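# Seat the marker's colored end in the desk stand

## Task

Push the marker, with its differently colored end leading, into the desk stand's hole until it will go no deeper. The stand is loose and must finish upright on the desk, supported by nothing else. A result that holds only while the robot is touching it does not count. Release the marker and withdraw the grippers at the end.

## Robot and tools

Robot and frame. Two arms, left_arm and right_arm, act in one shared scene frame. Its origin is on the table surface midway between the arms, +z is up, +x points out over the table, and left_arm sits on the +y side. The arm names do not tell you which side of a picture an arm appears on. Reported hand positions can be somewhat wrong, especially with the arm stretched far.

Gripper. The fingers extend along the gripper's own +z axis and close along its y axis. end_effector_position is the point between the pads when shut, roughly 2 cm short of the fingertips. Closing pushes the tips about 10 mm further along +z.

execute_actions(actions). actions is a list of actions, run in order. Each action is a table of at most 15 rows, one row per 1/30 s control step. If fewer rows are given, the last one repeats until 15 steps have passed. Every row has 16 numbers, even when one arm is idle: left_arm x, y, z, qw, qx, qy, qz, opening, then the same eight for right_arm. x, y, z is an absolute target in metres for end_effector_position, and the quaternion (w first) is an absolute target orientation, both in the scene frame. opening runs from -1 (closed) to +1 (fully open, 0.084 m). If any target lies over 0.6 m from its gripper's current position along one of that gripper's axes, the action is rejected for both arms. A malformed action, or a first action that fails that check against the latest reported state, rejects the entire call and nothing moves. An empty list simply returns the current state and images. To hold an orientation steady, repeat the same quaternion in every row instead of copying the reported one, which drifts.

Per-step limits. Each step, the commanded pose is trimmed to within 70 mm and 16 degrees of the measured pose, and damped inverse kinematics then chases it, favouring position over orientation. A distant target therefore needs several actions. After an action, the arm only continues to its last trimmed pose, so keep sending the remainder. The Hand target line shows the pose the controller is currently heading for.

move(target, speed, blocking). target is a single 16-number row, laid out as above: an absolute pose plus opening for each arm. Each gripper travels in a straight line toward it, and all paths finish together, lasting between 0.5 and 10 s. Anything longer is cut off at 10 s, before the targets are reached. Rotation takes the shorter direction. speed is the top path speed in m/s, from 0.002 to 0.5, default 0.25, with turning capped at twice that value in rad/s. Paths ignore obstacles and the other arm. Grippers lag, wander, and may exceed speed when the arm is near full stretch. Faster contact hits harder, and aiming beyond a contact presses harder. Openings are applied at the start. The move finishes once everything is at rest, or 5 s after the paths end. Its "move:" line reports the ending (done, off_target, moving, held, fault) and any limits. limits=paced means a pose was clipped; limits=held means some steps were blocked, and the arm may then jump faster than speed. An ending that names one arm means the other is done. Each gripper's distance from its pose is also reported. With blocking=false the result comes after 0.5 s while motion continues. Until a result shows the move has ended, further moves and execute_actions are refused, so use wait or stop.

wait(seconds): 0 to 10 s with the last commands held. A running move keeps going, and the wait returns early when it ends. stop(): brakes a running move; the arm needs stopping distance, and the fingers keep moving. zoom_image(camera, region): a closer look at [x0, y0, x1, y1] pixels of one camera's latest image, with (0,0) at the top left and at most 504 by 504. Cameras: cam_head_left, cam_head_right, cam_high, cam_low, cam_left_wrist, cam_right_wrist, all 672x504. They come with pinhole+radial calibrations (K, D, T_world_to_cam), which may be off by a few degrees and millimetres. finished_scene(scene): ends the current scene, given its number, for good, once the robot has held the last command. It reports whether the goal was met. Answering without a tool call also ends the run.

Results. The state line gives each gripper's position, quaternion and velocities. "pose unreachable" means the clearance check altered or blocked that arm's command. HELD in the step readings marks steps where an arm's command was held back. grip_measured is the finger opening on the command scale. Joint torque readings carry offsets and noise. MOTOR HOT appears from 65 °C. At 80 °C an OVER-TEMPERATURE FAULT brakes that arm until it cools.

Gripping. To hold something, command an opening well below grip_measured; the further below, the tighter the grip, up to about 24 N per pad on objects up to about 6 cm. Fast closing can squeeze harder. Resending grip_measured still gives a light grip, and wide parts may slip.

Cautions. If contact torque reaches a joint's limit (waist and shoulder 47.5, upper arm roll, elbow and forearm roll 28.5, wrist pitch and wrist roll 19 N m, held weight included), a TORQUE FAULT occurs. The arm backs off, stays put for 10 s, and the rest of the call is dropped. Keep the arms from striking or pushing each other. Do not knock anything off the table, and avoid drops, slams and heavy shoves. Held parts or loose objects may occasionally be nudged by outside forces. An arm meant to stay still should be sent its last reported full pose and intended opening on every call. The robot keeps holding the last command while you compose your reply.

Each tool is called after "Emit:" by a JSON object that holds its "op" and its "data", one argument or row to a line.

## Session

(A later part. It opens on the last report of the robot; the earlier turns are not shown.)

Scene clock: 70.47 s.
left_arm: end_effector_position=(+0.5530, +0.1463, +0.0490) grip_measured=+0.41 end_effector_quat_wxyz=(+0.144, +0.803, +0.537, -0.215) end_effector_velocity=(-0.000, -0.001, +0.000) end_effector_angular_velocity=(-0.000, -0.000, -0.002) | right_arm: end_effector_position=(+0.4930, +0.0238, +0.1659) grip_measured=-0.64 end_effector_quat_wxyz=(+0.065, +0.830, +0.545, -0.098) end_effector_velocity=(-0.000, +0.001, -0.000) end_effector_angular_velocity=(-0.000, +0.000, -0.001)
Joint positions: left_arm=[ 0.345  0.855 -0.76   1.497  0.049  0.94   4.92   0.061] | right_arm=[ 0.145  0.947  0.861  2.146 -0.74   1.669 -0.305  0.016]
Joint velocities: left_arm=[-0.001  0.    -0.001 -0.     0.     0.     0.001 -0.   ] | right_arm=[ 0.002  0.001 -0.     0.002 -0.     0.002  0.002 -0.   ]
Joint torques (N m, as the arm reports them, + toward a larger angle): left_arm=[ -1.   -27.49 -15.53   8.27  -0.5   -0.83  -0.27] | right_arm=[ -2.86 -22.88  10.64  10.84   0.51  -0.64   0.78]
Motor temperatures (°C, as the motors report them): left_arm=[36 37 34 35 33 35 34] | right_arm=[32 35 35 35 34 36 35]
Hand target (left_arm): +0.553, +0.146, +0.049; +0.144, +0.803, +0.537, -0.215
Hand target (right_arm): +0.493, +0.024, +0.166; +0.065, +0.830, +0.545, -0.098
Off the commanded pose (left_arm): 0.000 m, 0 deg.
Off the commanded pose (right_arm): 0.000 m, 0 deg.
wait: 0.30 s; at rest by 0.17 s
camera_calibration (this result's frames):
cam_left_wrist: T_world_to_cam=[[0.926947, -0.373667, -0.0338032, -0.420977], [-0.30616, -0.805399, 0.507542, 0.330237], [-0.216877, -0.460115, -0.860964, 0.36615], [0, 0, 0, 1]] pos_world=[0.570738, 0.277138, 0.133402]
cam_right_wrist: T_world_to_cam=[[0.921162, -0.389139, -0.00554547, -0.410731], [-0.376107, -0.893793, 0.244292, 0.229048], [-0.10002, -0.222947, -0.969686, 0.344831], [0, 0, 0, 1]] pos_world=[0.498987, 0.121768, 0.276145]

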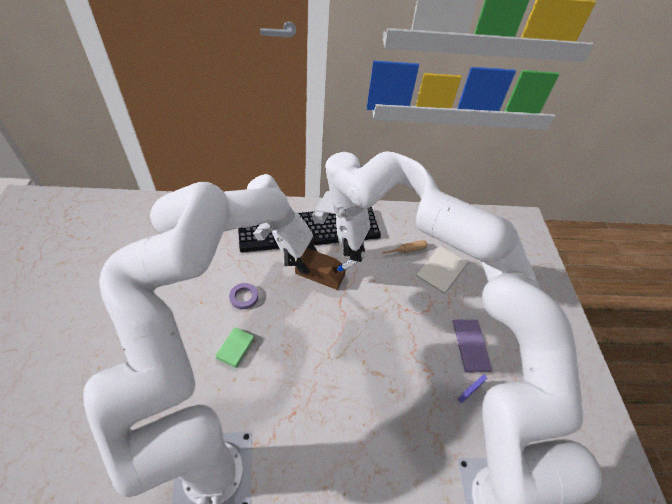

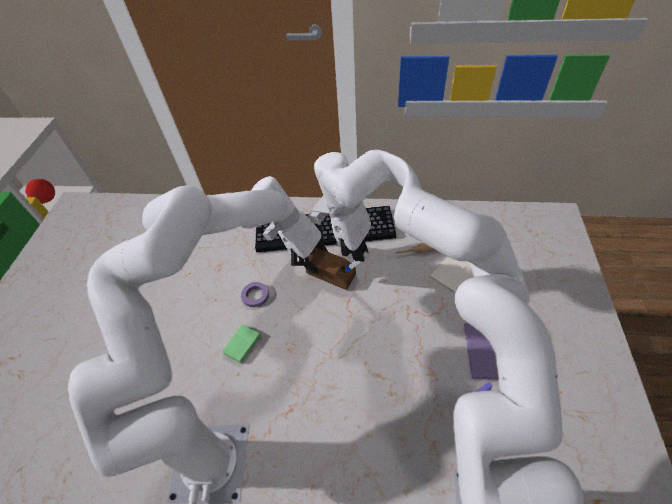

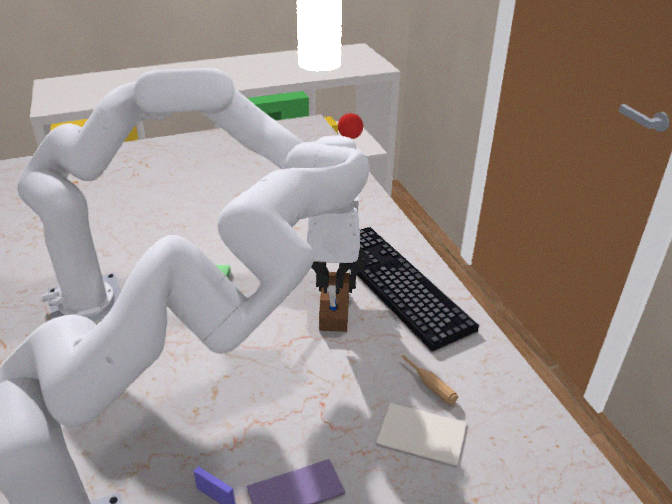

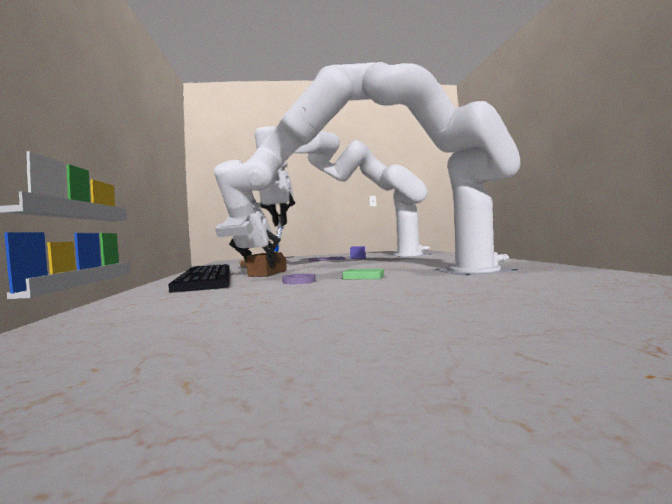

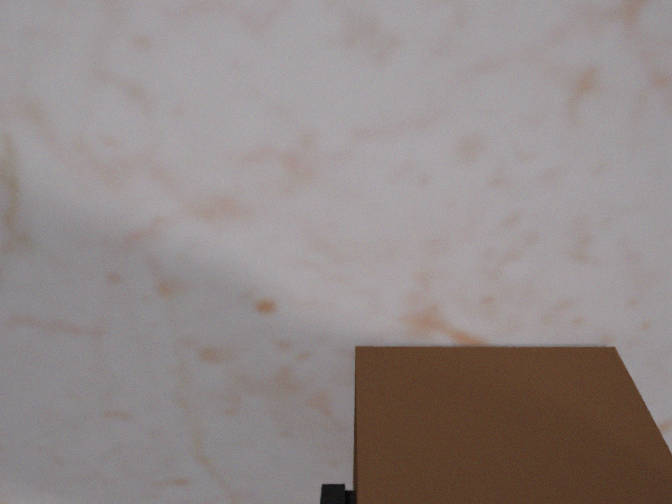

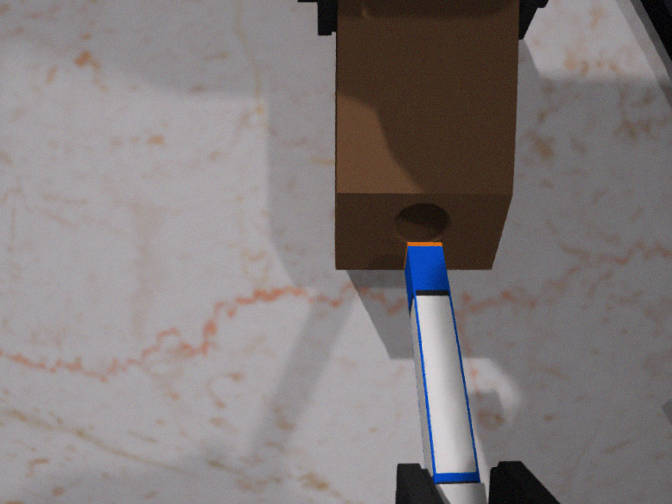

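Emit:
{"op": "move", "data": {
  "target": [0.553,0.1463,0.049,0.1439,0.8027,0.537,-0.2151,-0.3,0.4938,0.024,0.1607,0.0502,0.8328,0.546,-0.0765,-1],
  "speed": 0.03
}}

Emit:
{"op": "zoom_image", "data": {
  "camera": "cam_right_wrist",
  "region": [340, 190, 480, 310]
}}

Emit:
{"op": "zoom_image", "data": {
  "camera": "cam_head_left",
  "region": [310, 240, 380, 295]
}}

Emit:
{"op": "zoom_image", "data": {
  "camera": "cam_high",
  "region": [305, 270, 365, 335]
}}

Scene clock: 85.80 s.
left_arm: end_effector_position=(+0.5530, +0.1463, +0.0490) grip_measured=+0.41 end_effector_quat_wxyz=(+0.144, +0.803, +0.537, -0.215) end_effector_velocity=(-0.000, -0.000, +0.000) end_effector_angular_velocity=(+0.000, +0.000, -0.000) | right_arm: end_effector_position=(+0.4938, +0.0239, +0.1608) grip_measured=-0.64 end_effector_quat_wxyz=(+0.050, +0.833, +0.546, -0.077) end_effector_velocity=(-0.000, +0.001, -0.001) end_effector_angular_velocity=(+0.012, -0.007, +0.003)
Joint positions: left_arm=[ 0.345  0.855 -0.76   1.497  0.049  0.94   4.92   0.061] | right_arm=[ 0.075  0.914  0.89   2.04  -0.727  1.578 -0.287  0.016]
Joint velocities: left_arm=[-0.001  0.     0.     0.     0.     0.    -0.001 -0.   ] | right_arm=[-0.015 -0.008  0.008 -0.026  0.002 -0.024  0.004  0.   ]
Joint torques (N m, as the arm reports them, + toward a larger angle): left_arm=[ -1.66 -27.05 -15.59   8.01  -0.22  -1.01  -0.16] | right_arm=[ -1.6  -21.56  11.91  10.99   1.16  -0.63   0.98]
Motor temperatures (°C, as the motors report them): left_arm=[36 37 35 35 33 35 34] | right_arm=[32 35 35 35 34 36 35]
Hand target (left_arm): +0.553, +0.146, +0.049; +0.144, +0.803, +0.537, -0.215
Hand target (right_arm): +0.494, +0.024, +0.161; +0.050, +0.833, +0.546, -0.076
Off the commanded pose (left_arm): 0.000 m, 0 deg.
Off the commanded pose (right_arm): 0.000 m, 0 deg.
move: done
camera_calibration (this result's frames):
cam_left_wrist: T_world_to_cam=[[0.926943, -0.373675, -0.03381, -0.420971], [-0.306163, -0.805395, 0.507547, 0.330234], [-0.216888, -0.460116, -0.860961, 0.366151], [0, 0, 0, 1]] pos_world=[0.570736, 0.277134, 0.133399]
cam_right_wrist: T_world_to_cam=[[0.921071, -0.389363, -0.00503785, -0.411496], [-0.381064, -0.90395, 0.194072, 0.241496], [-0.0801185, -0.176835, -0.980974, 0.330857], [0, 0, 0, 1]] pos_world=[0.49755, 0.116586, 0.275622]

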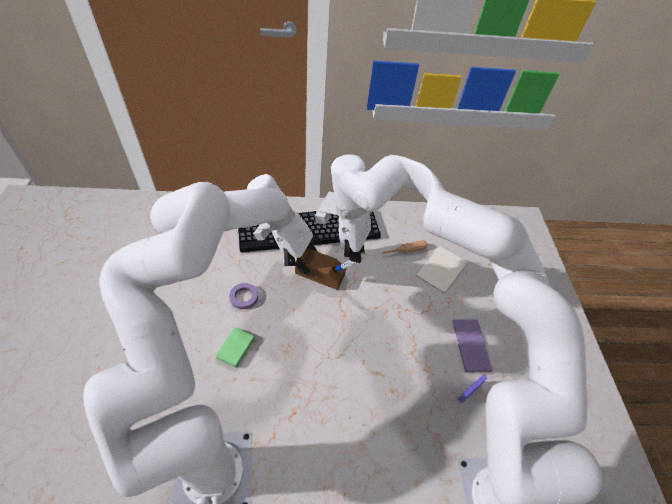

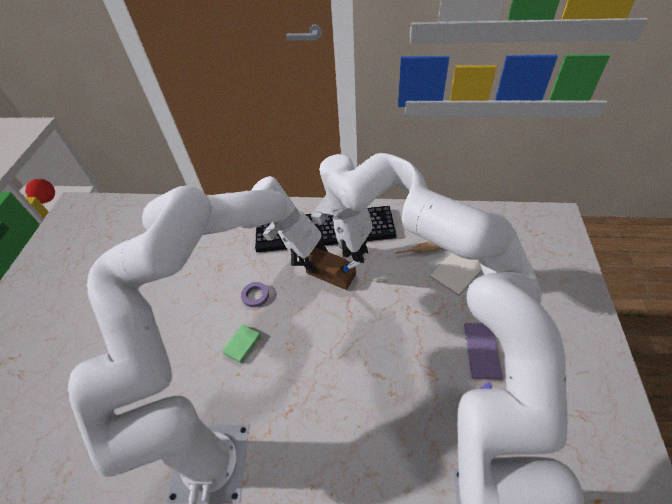

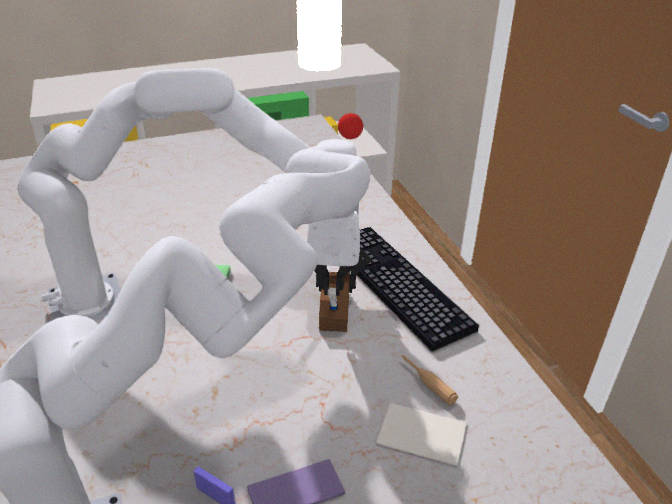

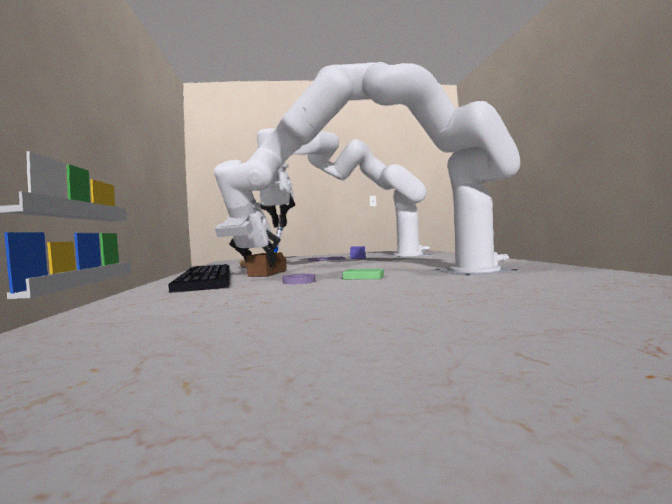

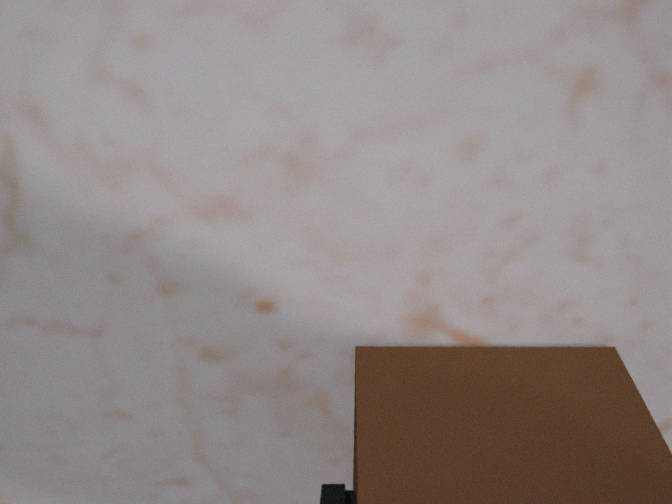

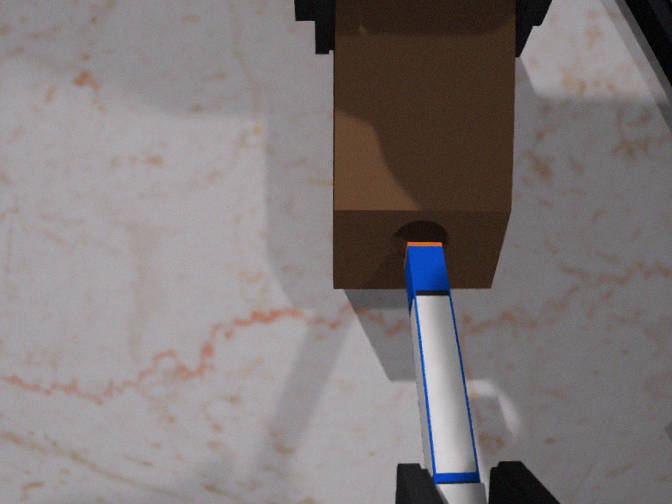

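Region (340, 190, 480, 310) of cam_right_wrist's 672x504 image, scaled by 3.600, with more detail than that image has; it fills the top 432 rows of this view, and the rest is white.

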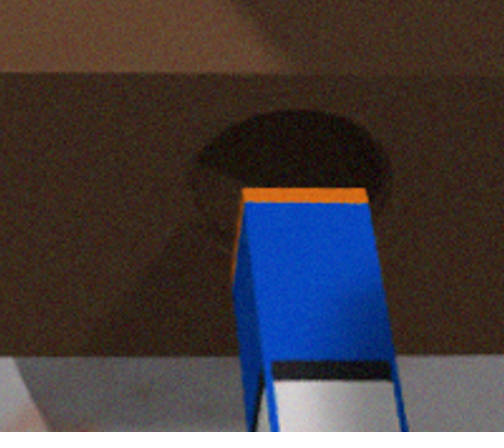

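Region (310, 240, 380, 295) of cam_head_left's 672x504 image, scaled by 7.200, with more detail than that image has; it fills the top 396 rows of this view, and the rest is white.

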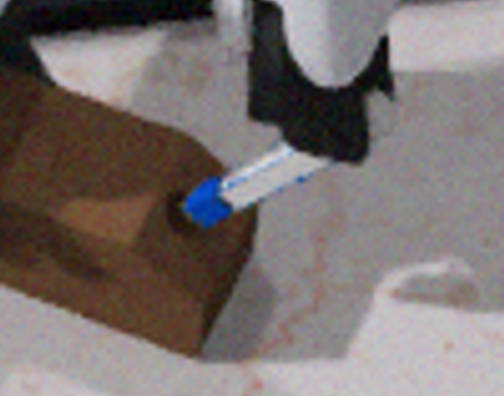

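Region (305, 270, 365, 335) of cam_high's 672x504 image, scaled by 7.754, with more detail than that image has; it fills the left 465 columns of this view, and the rest is white.

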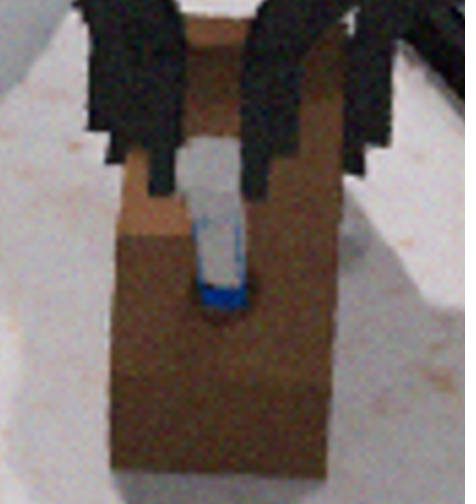

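Emit:
{"op": "execute_actions", "data": {
  "actions": []
}}

Scene clock: 94.70 s.
left_arm: end_effector_position=(+0.5530, +0.1463, +0.0490) grip_measured=+0.41 end_effector_quat_wxyz=(+0.144, +0.803, +0.537, -0.215) end_effector_velocity=(+0.000, +0.000, -0.000) end_effector_angular_velocity=(+0.001, -0.001, -0.001) | right_arm: end_effector_position=(+0.4938, +0.0240, +0.1607) grip_measured=-0.64 end_effector_quat_wxyz=(+0.050, +0.833, +0.546, -0.076) end_effector_velocity=(-0.000, +0.000, -0.000) end_effector_angular_velocity=(+0.001, +0.001, -0.002)
Joint positions: left_arm=[ 0.345  0.855 -0.76   1.497  0.049  0.94   4.92   0.061] | right_arm=[ 0.074  0.914  0.891  2.037 -0.727  1.576 -0.287  0.016]
Joint velocities: left_arm=[-0.002 -0.     0.002  0.001  0.001 -0.     0.     0.   ] | right_arm=[-0.     0.001  0.    -0.     0.002 -0.     0.001 -0.   ]
Joint torques (N m, as the arm reports them, + toward a larger angle): left_arm=[ -1.32 -26.7  -15.87   7.98  -0.25  -1.1   -0.23] | right_arm=[ -2.22 -21.91  12.16  10.7    1.13  -0.76   0.65]
Motor temperatures (°C, as the motors report them): left_arm=[36 37 35 35 33 35 34] | right_arm=[32 35 35 35 34 36 35]
Hand target (left_arm): +0.553, +0.146, +0.049; +0.144, +0.803, +0.537, -0.215
Hand target (right_arm): +0.494, +0.024, +0.161; +0.050, +0.833, +0.546, -0.076
Off the commanded pose (left_arm): 0.000 m, 0 deg.
Off the commanded pose (right_arm): 0.000 m, 0 deg.
camera_calibration (this result's frames):
cam_left_wrist: T_world_to_cam=[[0.926943, -0.373676, -0.0338105, -0.420971], [-0.306163, -0.805394, 0.507547, 0.330234], [-0.216889, -0.460116, -0.86096, 0.366151], [0, 0, 0, 1]] pos_world=[0.570735, 0.277134, 0.133399]
cam_right_wrist: T_world_to_cam=[[0.921146, -0.389185, -0.00494621, -0.41148], [-0.381002, -0.90423, 0.192888, 0.241751], [-0.0795417, -0.175794, -0.981208, 0.3305], [0, 0, 0, 1]] pos_world=[0.497429, 0.116556, 0.275624]

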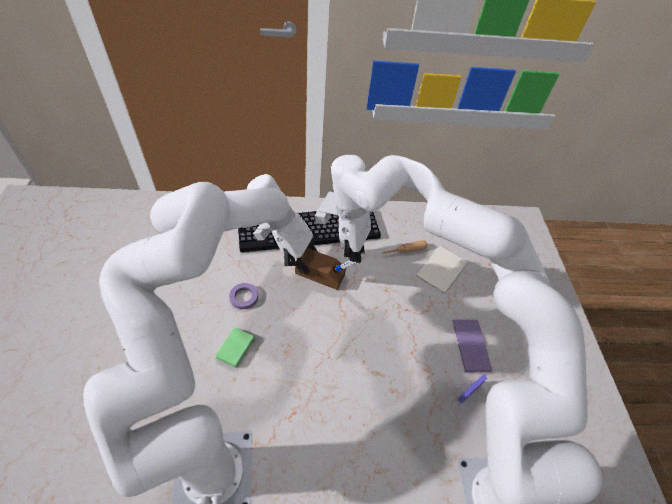

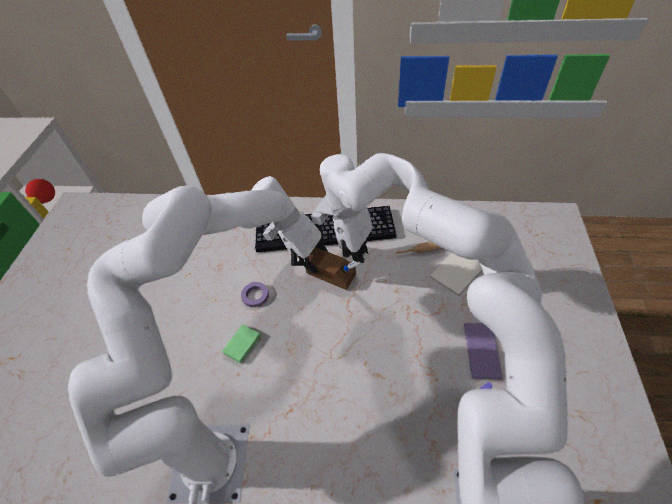

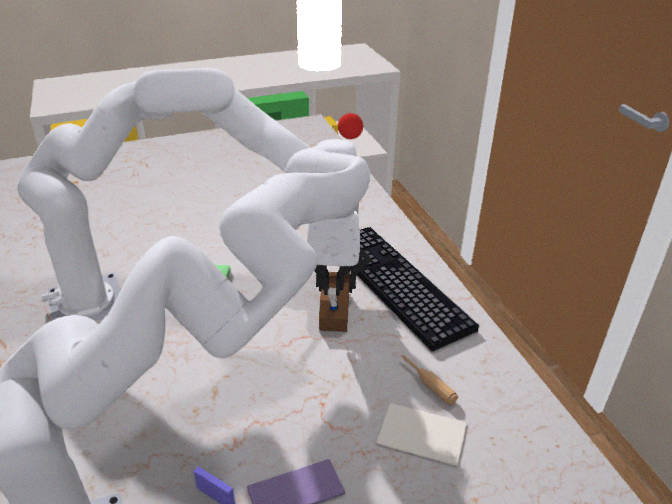

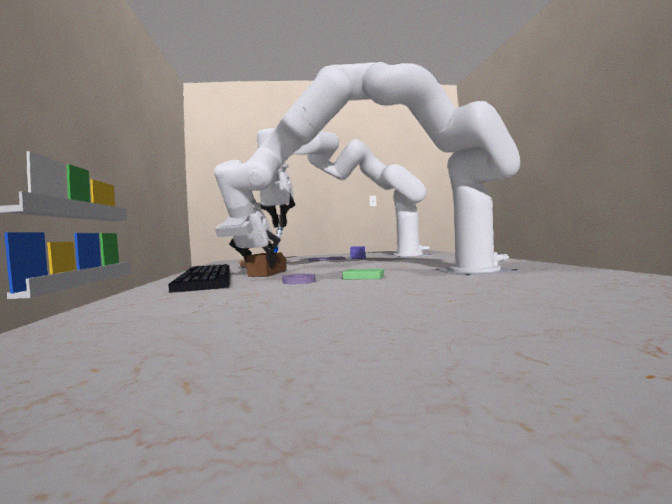

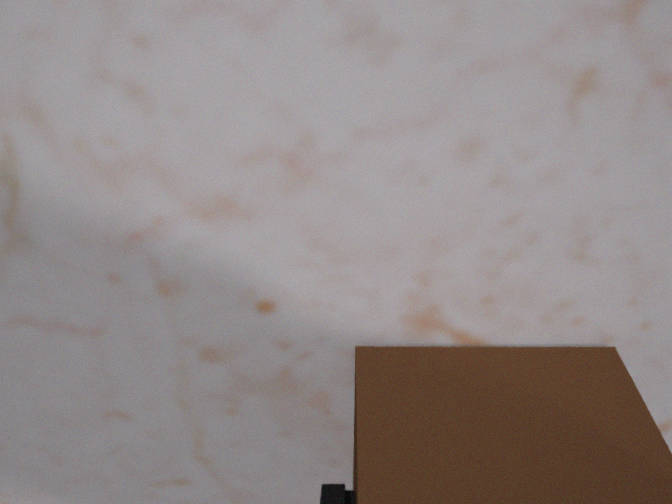

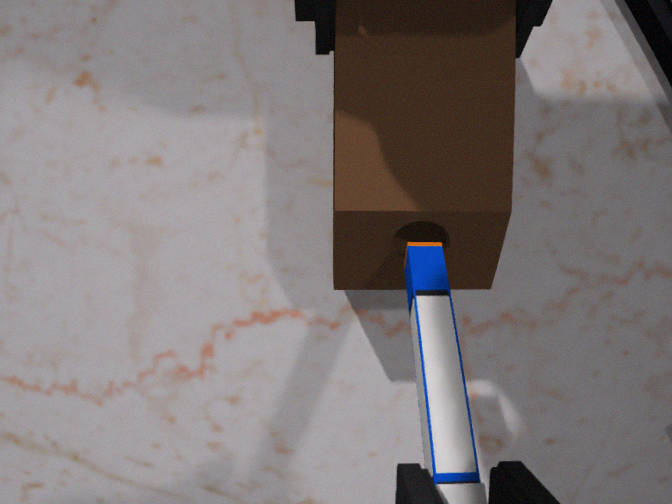

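Advance 5 mm.

Emit:
{"op": "move", "data": {
  "target": [0.553,0.1463,0.049,0.1439,0.8027,0.537,-0.2151,-0.3,0.4949,0.0266,0.1566,0.0502,0.8328,0.546,-0.0765,-1],
  "speed": 0.008
}}

Emit:
{"op": "zoom_image", "data": {
  "camera": "cam_right_wrist",
  "region": [340,190,480,310]
}}

Emit:
{"op": "zoom_image", "data": {
  "camera": "cam_head_left",
  "region": [310,240,380,295]
}}

Scene clock: 99.57 s.
left_arm: end_effector_position=(+0.5530, +0.1463, +0.0490) grip_measured=+0.41 end_effector_quat_wxyz=(+0.144, +0.803, +0.537, -0.215) end_effector_velocity=(+0.001, +0.000, +0.001) end_effector_angular_velocity=(-0.001, -0.002, -0.000) | right_arm: end_effector_position=(+0.4948, +0.0265, +0.1566) grip_measured=-0.64 end_effector_quat_wxyz=(+0.050, +0.833, +0.546, -0.077) end_effector_velocity=(+0.001, +0.000, -0.000) end_effector_angular_velocity=(+0.001, +0.000, -0.000)
Joint positions: left_arm=[ 0.345  0.855 -0.76   1.497  0.049  0.94   4.92   0.061] | right_arm=[ 0.084  0.925  0.886  2.048 -0.731  1.573 -0.285  0.016]
Joint velocities: left_arm=[ 0.    -0.    -0.001  0.001  0.    -0.     0.001 -0.   ] | right_arm=[ 0.002  0.003 -0.001  0.005 -0.     0.    -0.001 -0.   ]
Joint torques (N m, as the arm reports them, + toward a larger angle): left_arm=[ -1.13 -27.03 -15.79   8.23  -0.02  -1.07  -0.25] | right_arm=[ -2.   -21.86  11.65  10.18   0.81  -0.72   0.82]
Motor temperatures (°C, as the motors report them): left_arm=[36 37 35 35 33 35 34] | right_arm=[32 35 35 35 34 36 35]
Hand target (left_arm): +0.553, +0.146, +0.049; +0.144, +0.803, +0.537, -0.215
Hand target (right_arm): +0.495, +0.027, +0.157; +0.050, +0.833, +0.546, -0.076
Off the commanded pose (left_arm): 0.000 m, 0 deg.
Off the commanded pose (right_arm): 0.000 m, 0 deg.
move: done
camera_calibration (this result's frames):
cam_left_wrist: T_world_to_cam=[[0.926943, -0.373676, -0.0338108, -0.420971], [-0.306163, -0.805394, 0.507547, 0.330234], [-0.216889, -0.460115, -0.86096, 0.366151], [0, 0, 0, 1]] pos_world=[0.570735, 0.277134, 0.133399]
cam_right_wrist: T_world_to_cam=[[0.921204, -0.389047, -0.00501034, -0.41148], [-0.380847, -0.904274, 0.192984, 0.245153], [-0.0796107, -0.17587, -0.981189, 0.327082], [0, 0, 0, 1]] pos_world=[0.498462, 0.119124, 0.271557]

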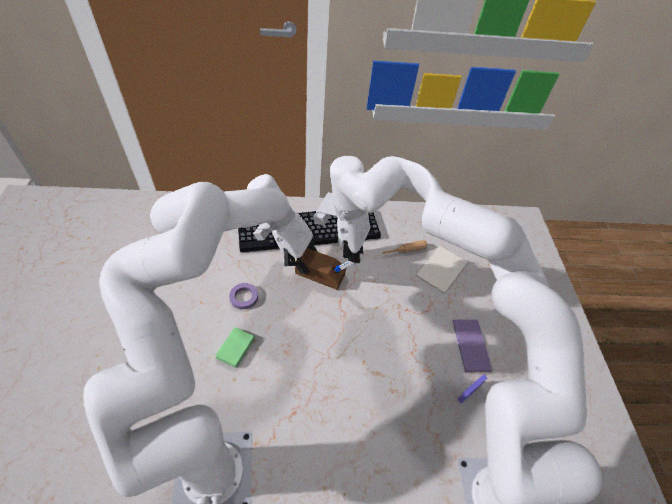

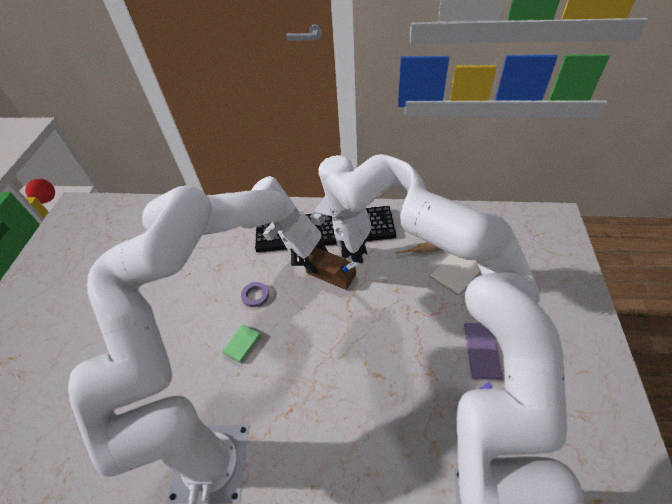

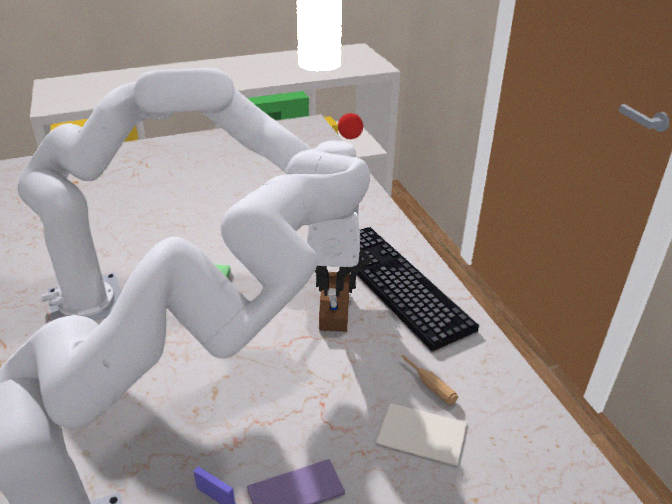

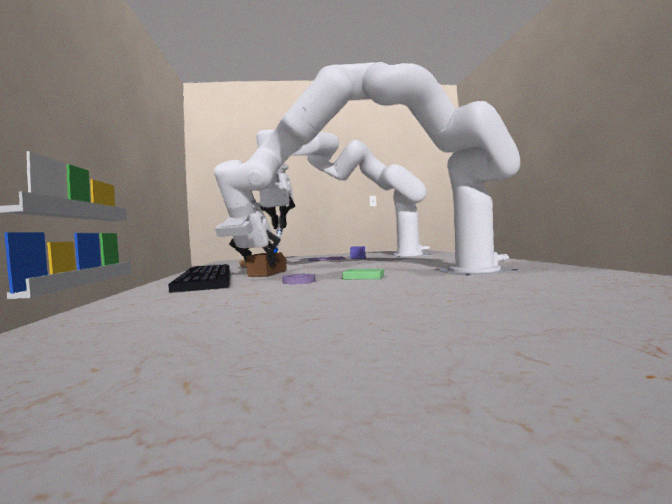

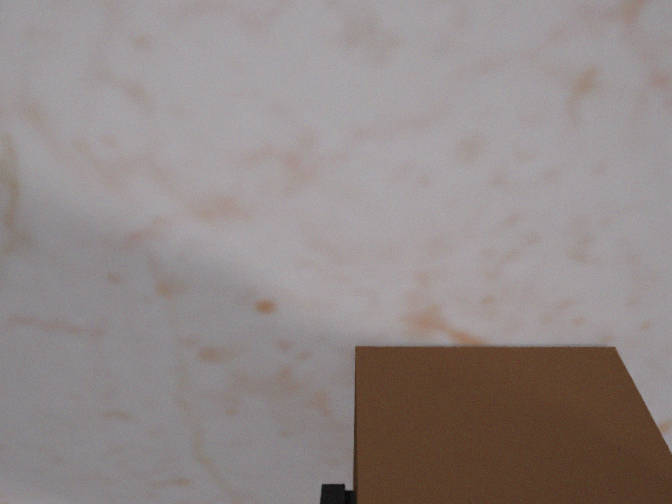

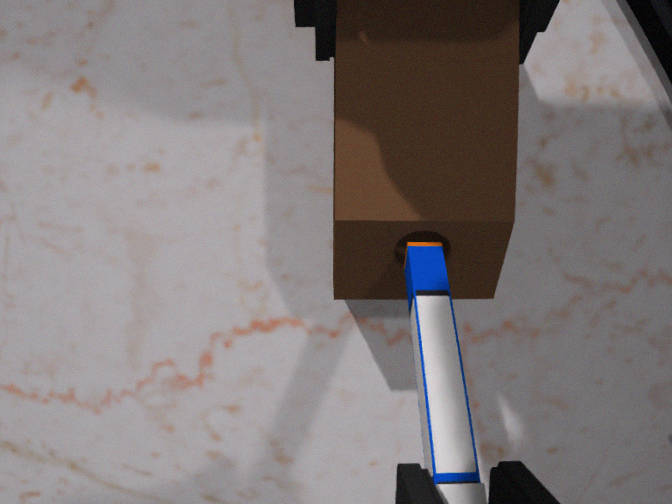

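Region (340, 190, 480, 310) of cam_right_wrist's 672x504 image, scaled by 3.600, with more detail than that image has; it fills the top 432 rows of this view, and the rest is white.

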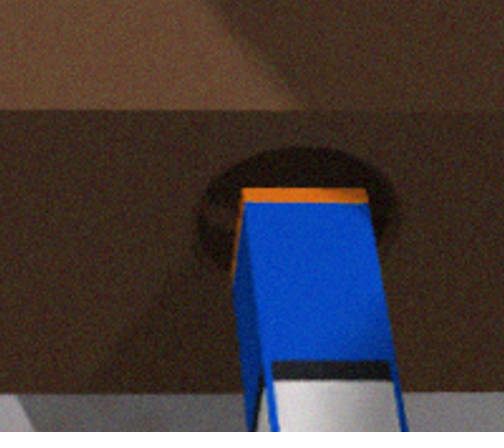

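Region (310, 240, 380, 295) of cam_head_left's 672x504 image, scaled by 7.200, with more detail than that image has; it fills the top 396 rows of this view, and the rest is white.

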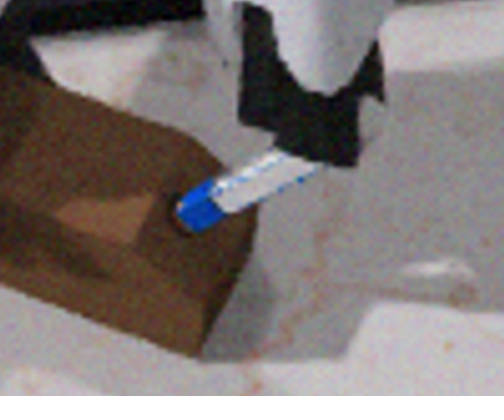

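Looks centred. Advance 10 mm.

Emit:
{"op": "move", "data": {
  "target": [0.553,0.1463,0.049,0.1439,0.8027,0.537,-0.2151,-0.3,0.4972,0.0318,0.1483,0.0502,0.8328,0.546,-0.0765,-1],
  "speed": 0.007
}}

Emit:
{"op": "zoom_image", "data": {
  "camera": "cam_right_wrist",
  "region": [340,190,480,310]
}}

Scene clock: 104.30 s.
left_arm: end_effector_position=(+0.5530, +0.1463, +0.0490) grip_measured=+0.41 end_effector_quat_wxyz=(+0.144, +0.803, +0.537, -0.215) end_effector_velocity=(-0.000, +0.001, -0.000) end_effector_angular_velocity=(+0.000, +0.001, +0.001) | right_arm: end_effector_position=(+0.4971, +0.0318, +0.1483) grip_measured=-0.64 end_effector_quat_wxyz=(+0.050, +0.833, +0.546, -0.077) end_effector_velocity=(+0.001, +0.001, -0.001) end_effector_angular_velocity=(+0.001, -0.001, +0.001)
Joint positions: left_arm=[ 0.345  0.855 -0.76   1.497  0.049  0.94   4.92   0.061] | right_arm=[ 0.104  0.949  0.877  2.071 -0.74   1.569 -0.284  0.016]
Joint velocities: left_arm=[ 0.    -0.     0.001 -0.    -0.001  0.     0.    -0.   ] | right_arm=[ 0.002  0.003 -0.001  0.004 -0.002 -0.001 -0.001 -0.   ]
Joint torques (N m, as the arm reports them, + toward a larger angle): left_arm=[ -1.48 -26.97 -15.99   8.06   0.14  -0.99  -0.37] | right_arm=[ -1.76 -22.68  11.96  10.77   1.19  -0.87   0.67]
Motor temperatures (°C, as the motors report them): left_arm=[36 37 35 35 33 35 34] | right_arm=[32 35 35 36 34 36 35]
Hand target (left_arm): +0.553, +0.146, +0.049; +0.144, +0.803, +0.537, -0.215
Hand target (right_arm): +0.497, +0.032, +0.148; +0.050, +0.833, +0.546, -0.077
Off the commanded pose (left_arm): 0.000 m, 0 deg.
Off the commanded pose (right_arm): 0.000 m, 0 deg.
move: done
camera_calibration (this result's frames):
cam_left_wrist: T_world_to_cam=[[0.926943, -0.373676, -0.0338108, -0.420971], [-0.306163, -0.805394, 0.507547, 0.330234], [-0.216889, -0.460116, -0.86096, 0.366151], [0, 0, 0, 1]] pos_world=[0.570735, 0.277134, 0.133399]
cam_right_wrist: T_world_to_cam=[[0.921204, -0.389048, -0.00497931, -0.411609], [-0.380853, -0.90427, 0.192994, 0.252341], [-0.0795866, -0.175891, -0.981187, 0.320013], [0, 0, 0, 1]] pos_world=[0.500749, 0.124336, 0.263243]

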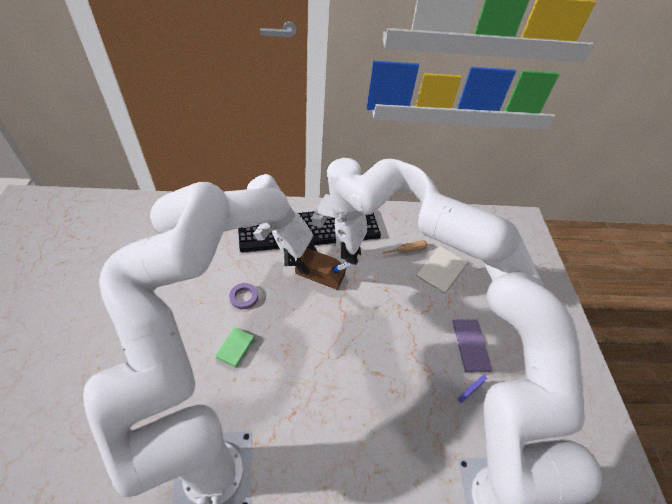

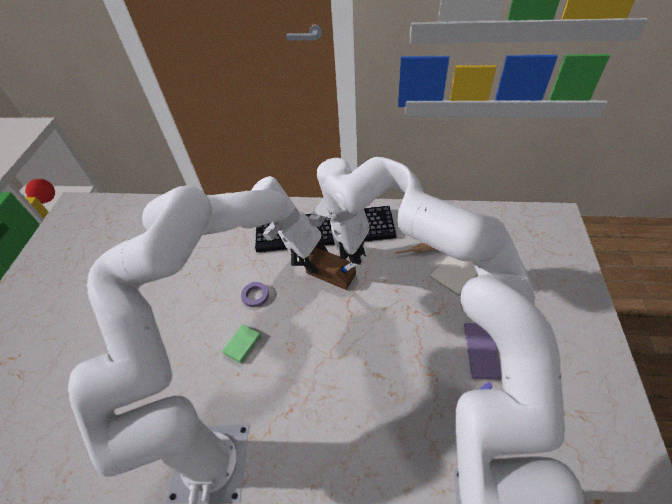

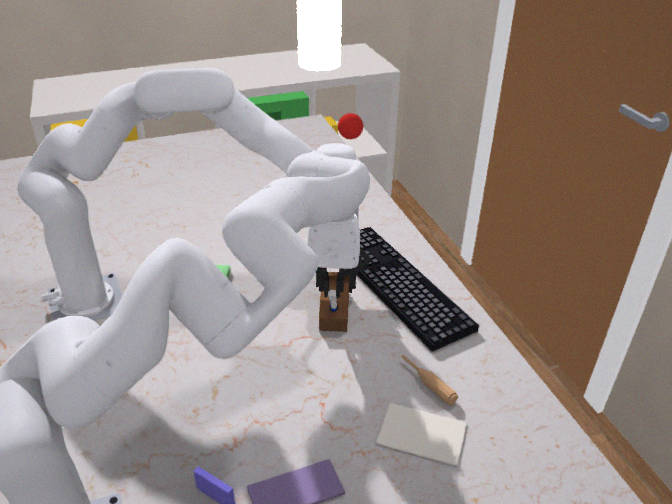

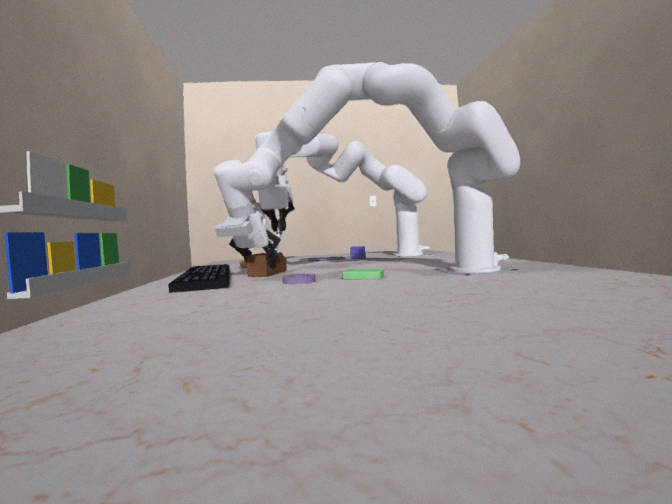

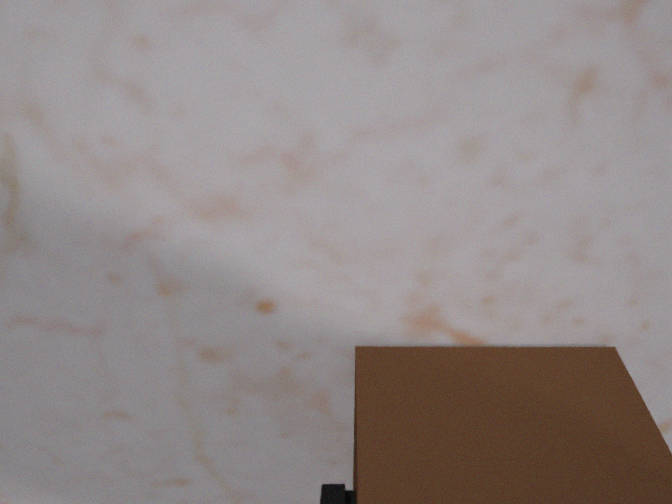

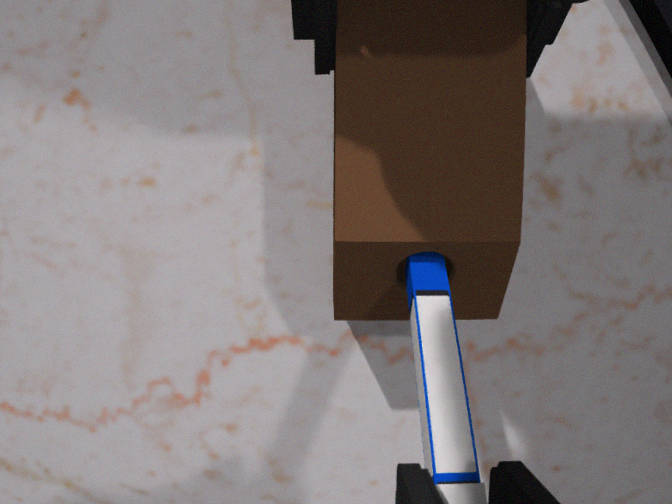

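Region (340, 190, 480, 310) of cam_right_wrist's 672x504 image, scaled by 3.600, with more detail than that image has; it fills the top 432 rows of this view, and the rest is white.

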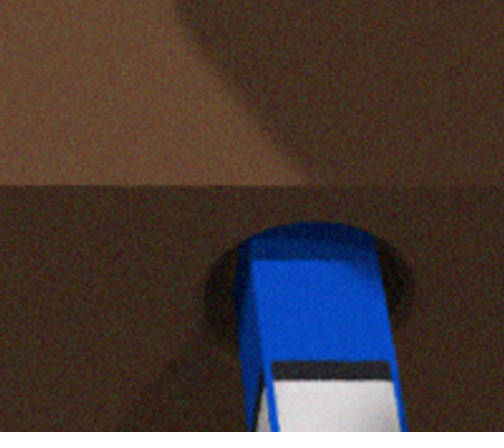

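In. Another 12 mm (total 27).

Emit:
{"op": "move", "data": {
  "target": [0.553,0.1463,0.049,0.1439,0.8027,0.537,-0.2151,-0.3,0.4999,0.038,0.1384,0.0502,0.8328,0.546,-0.0765,-1],
  "speed": 0.008
}}

Emit:
{"op": "zoom_image", "data": {
  "camera": "cam_right_wrist",
  "region": [360,230,500,350]
}}

Scene clock: 108.83 s.
left_arm: end_effector_position=(+0.5530, +0.1463, +0.0490) grip_measured=+0.41 end_effector_quat_wxyz=(+0.144, +0.803, +0.537, -0.215) end_effector_velocity=(-0.000, +0.000, -0.000) end_effector_angular_velocity=(-0.000, +0.001, -0.000) | right_arm: end_effector_position=(+0.4998, +0.0379, +0.1384) grip_measured=-0.64 end_effector_quat_wxyz=(+0.050, +0.833, +0.546, -0.077) end_effector_velocity=(+0.001, +0.001, -0.001) end_effector_angular_velocity=(+0.001, -0.002, +0.001)
Joint positions: left_arm=[ 0.345  0.855 -0.76   1.497  0.049  0.94   4.92   0.061] | right_arm=[ 0.128  0.978  0.866  2.102 -0.749  1.565 -0.283  0.016]
Joint velocities: left_arm=[ 0.     0.    -0.    -0.001  0.    -0.    -0.     0.   ] | right_arm=[ 0.002  0.003 -0.001  0.005 -0.002 -0.002 -0.002  0.   ]
Joint torques (N m, as the arm reports them, + toward a larger angle): left_arm=[ -0.85 -27.34 -15.8    8.12   0.3   -0.88  -0.2 ] | right_arm=[ -2.51 -23.5   11.3   10.63   0.99  -0.56   0.73]
Motor temperatures (°C, as the motors report them): left_arm=[36 37 35 35 33 35 34] | right_arm=[32 36 35 36 34 36 35]
Hand target (left_arm): +0.553, +0.146, +0.049; +0.144, +0.803, +0.537, -0.215
Hand target (right_arm): +0.500, +0.038, +0.138; +0.050, +0.833, +0.546, -0.076
Off the commanded pose (left_arm): 0.000 m, 0 deg.
Off the commanded pose (right_arm): 0.000 m, 0 deg.
move: done
camera_calibration (this result's frames):
cam_left_wrist: T_world_to_cam=[[0.926943, -0.373676, -0.033811, -0.420971], [-0.306163, -0.805394, 0.507547, 0.330234], [-0.216889, -0.460116, -0.86096, 0.366151], [0, 0, 0, 1]] pos_world=[0.570735, 0.277134, 0.133399]
cam_right_wrist: T_world_to_cam=[[0.921209, -0.389036, -0.00497653, -0.411725], [-0.380841, -0.904273, 0.193004, 0.260867], [-0.0795858, -0.175902, -0.981185, 0.311605], [0, 0, 0, 1]] pos_world=[0.503432, 0.130531, 0.253345]

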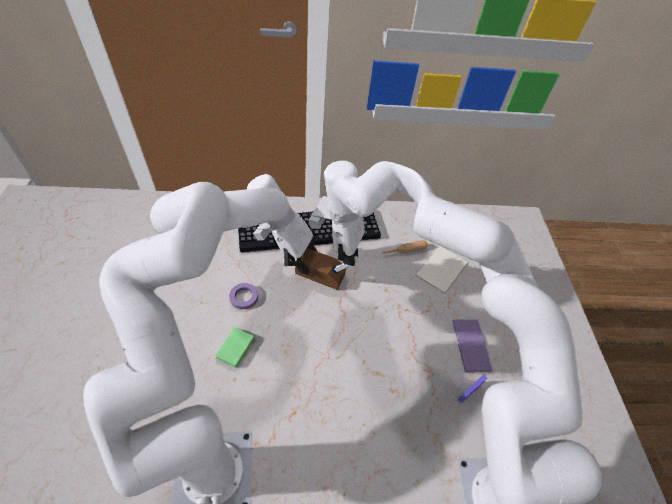

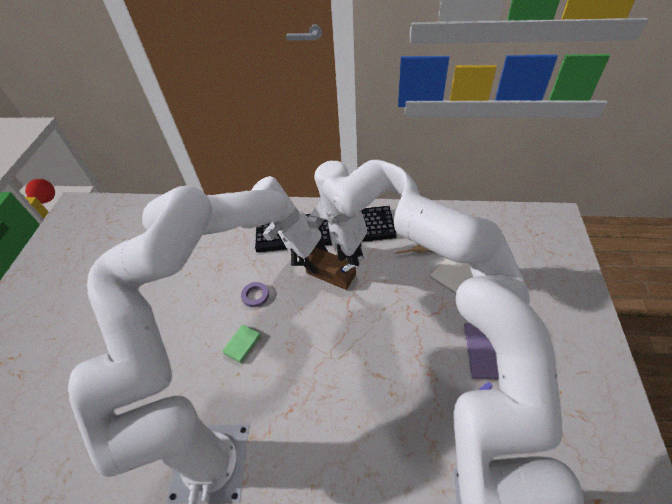

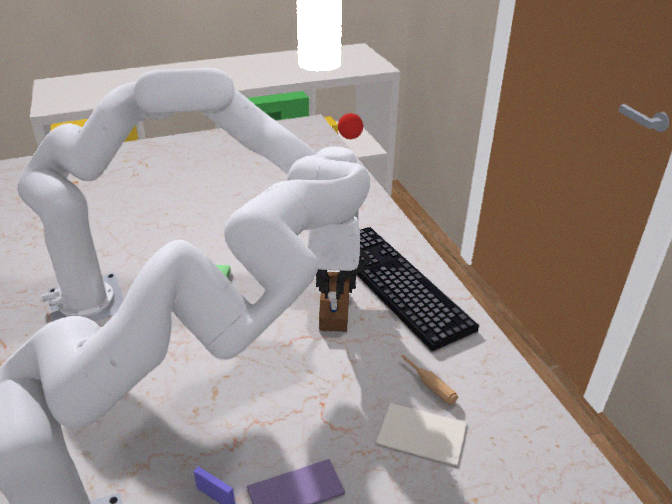

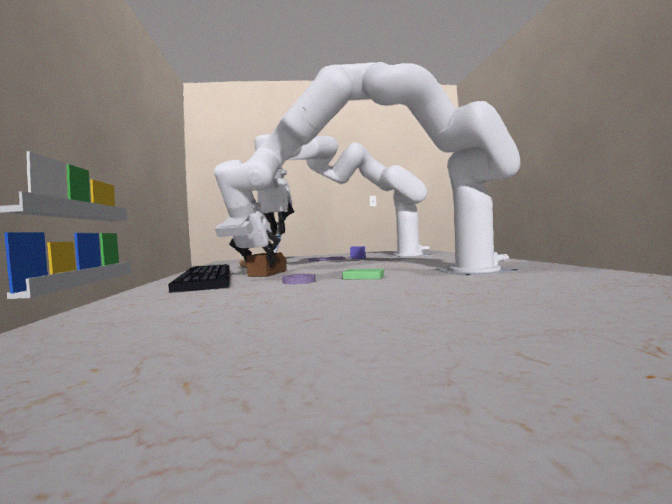

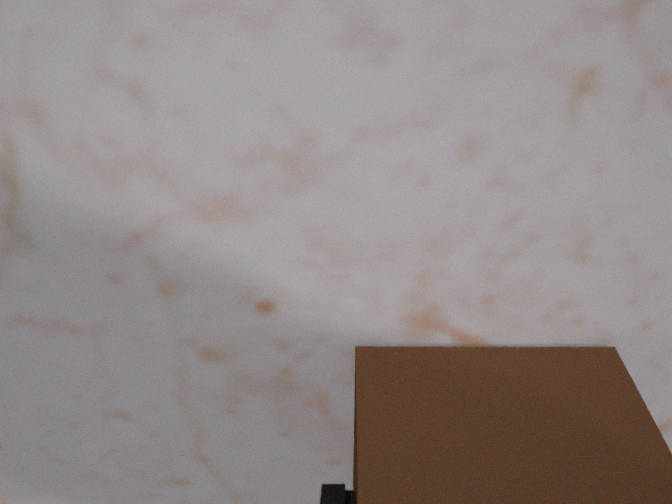

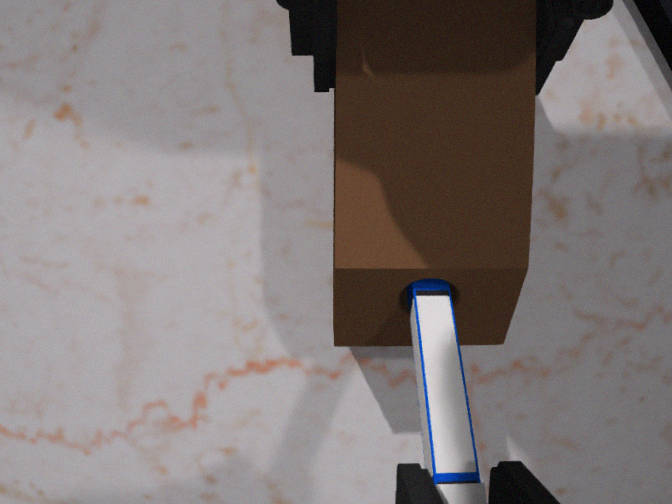

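Region (360, 230, 500, 350) of cam_right_wrist's 672x504 image, scaled by 3.600, with more detail than that image has; it fills the top 432 rows of this view, and the rest is white.

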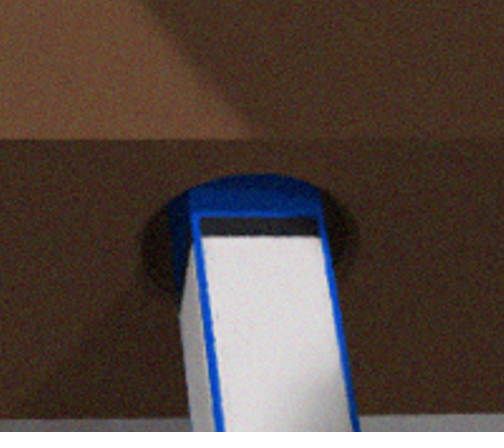

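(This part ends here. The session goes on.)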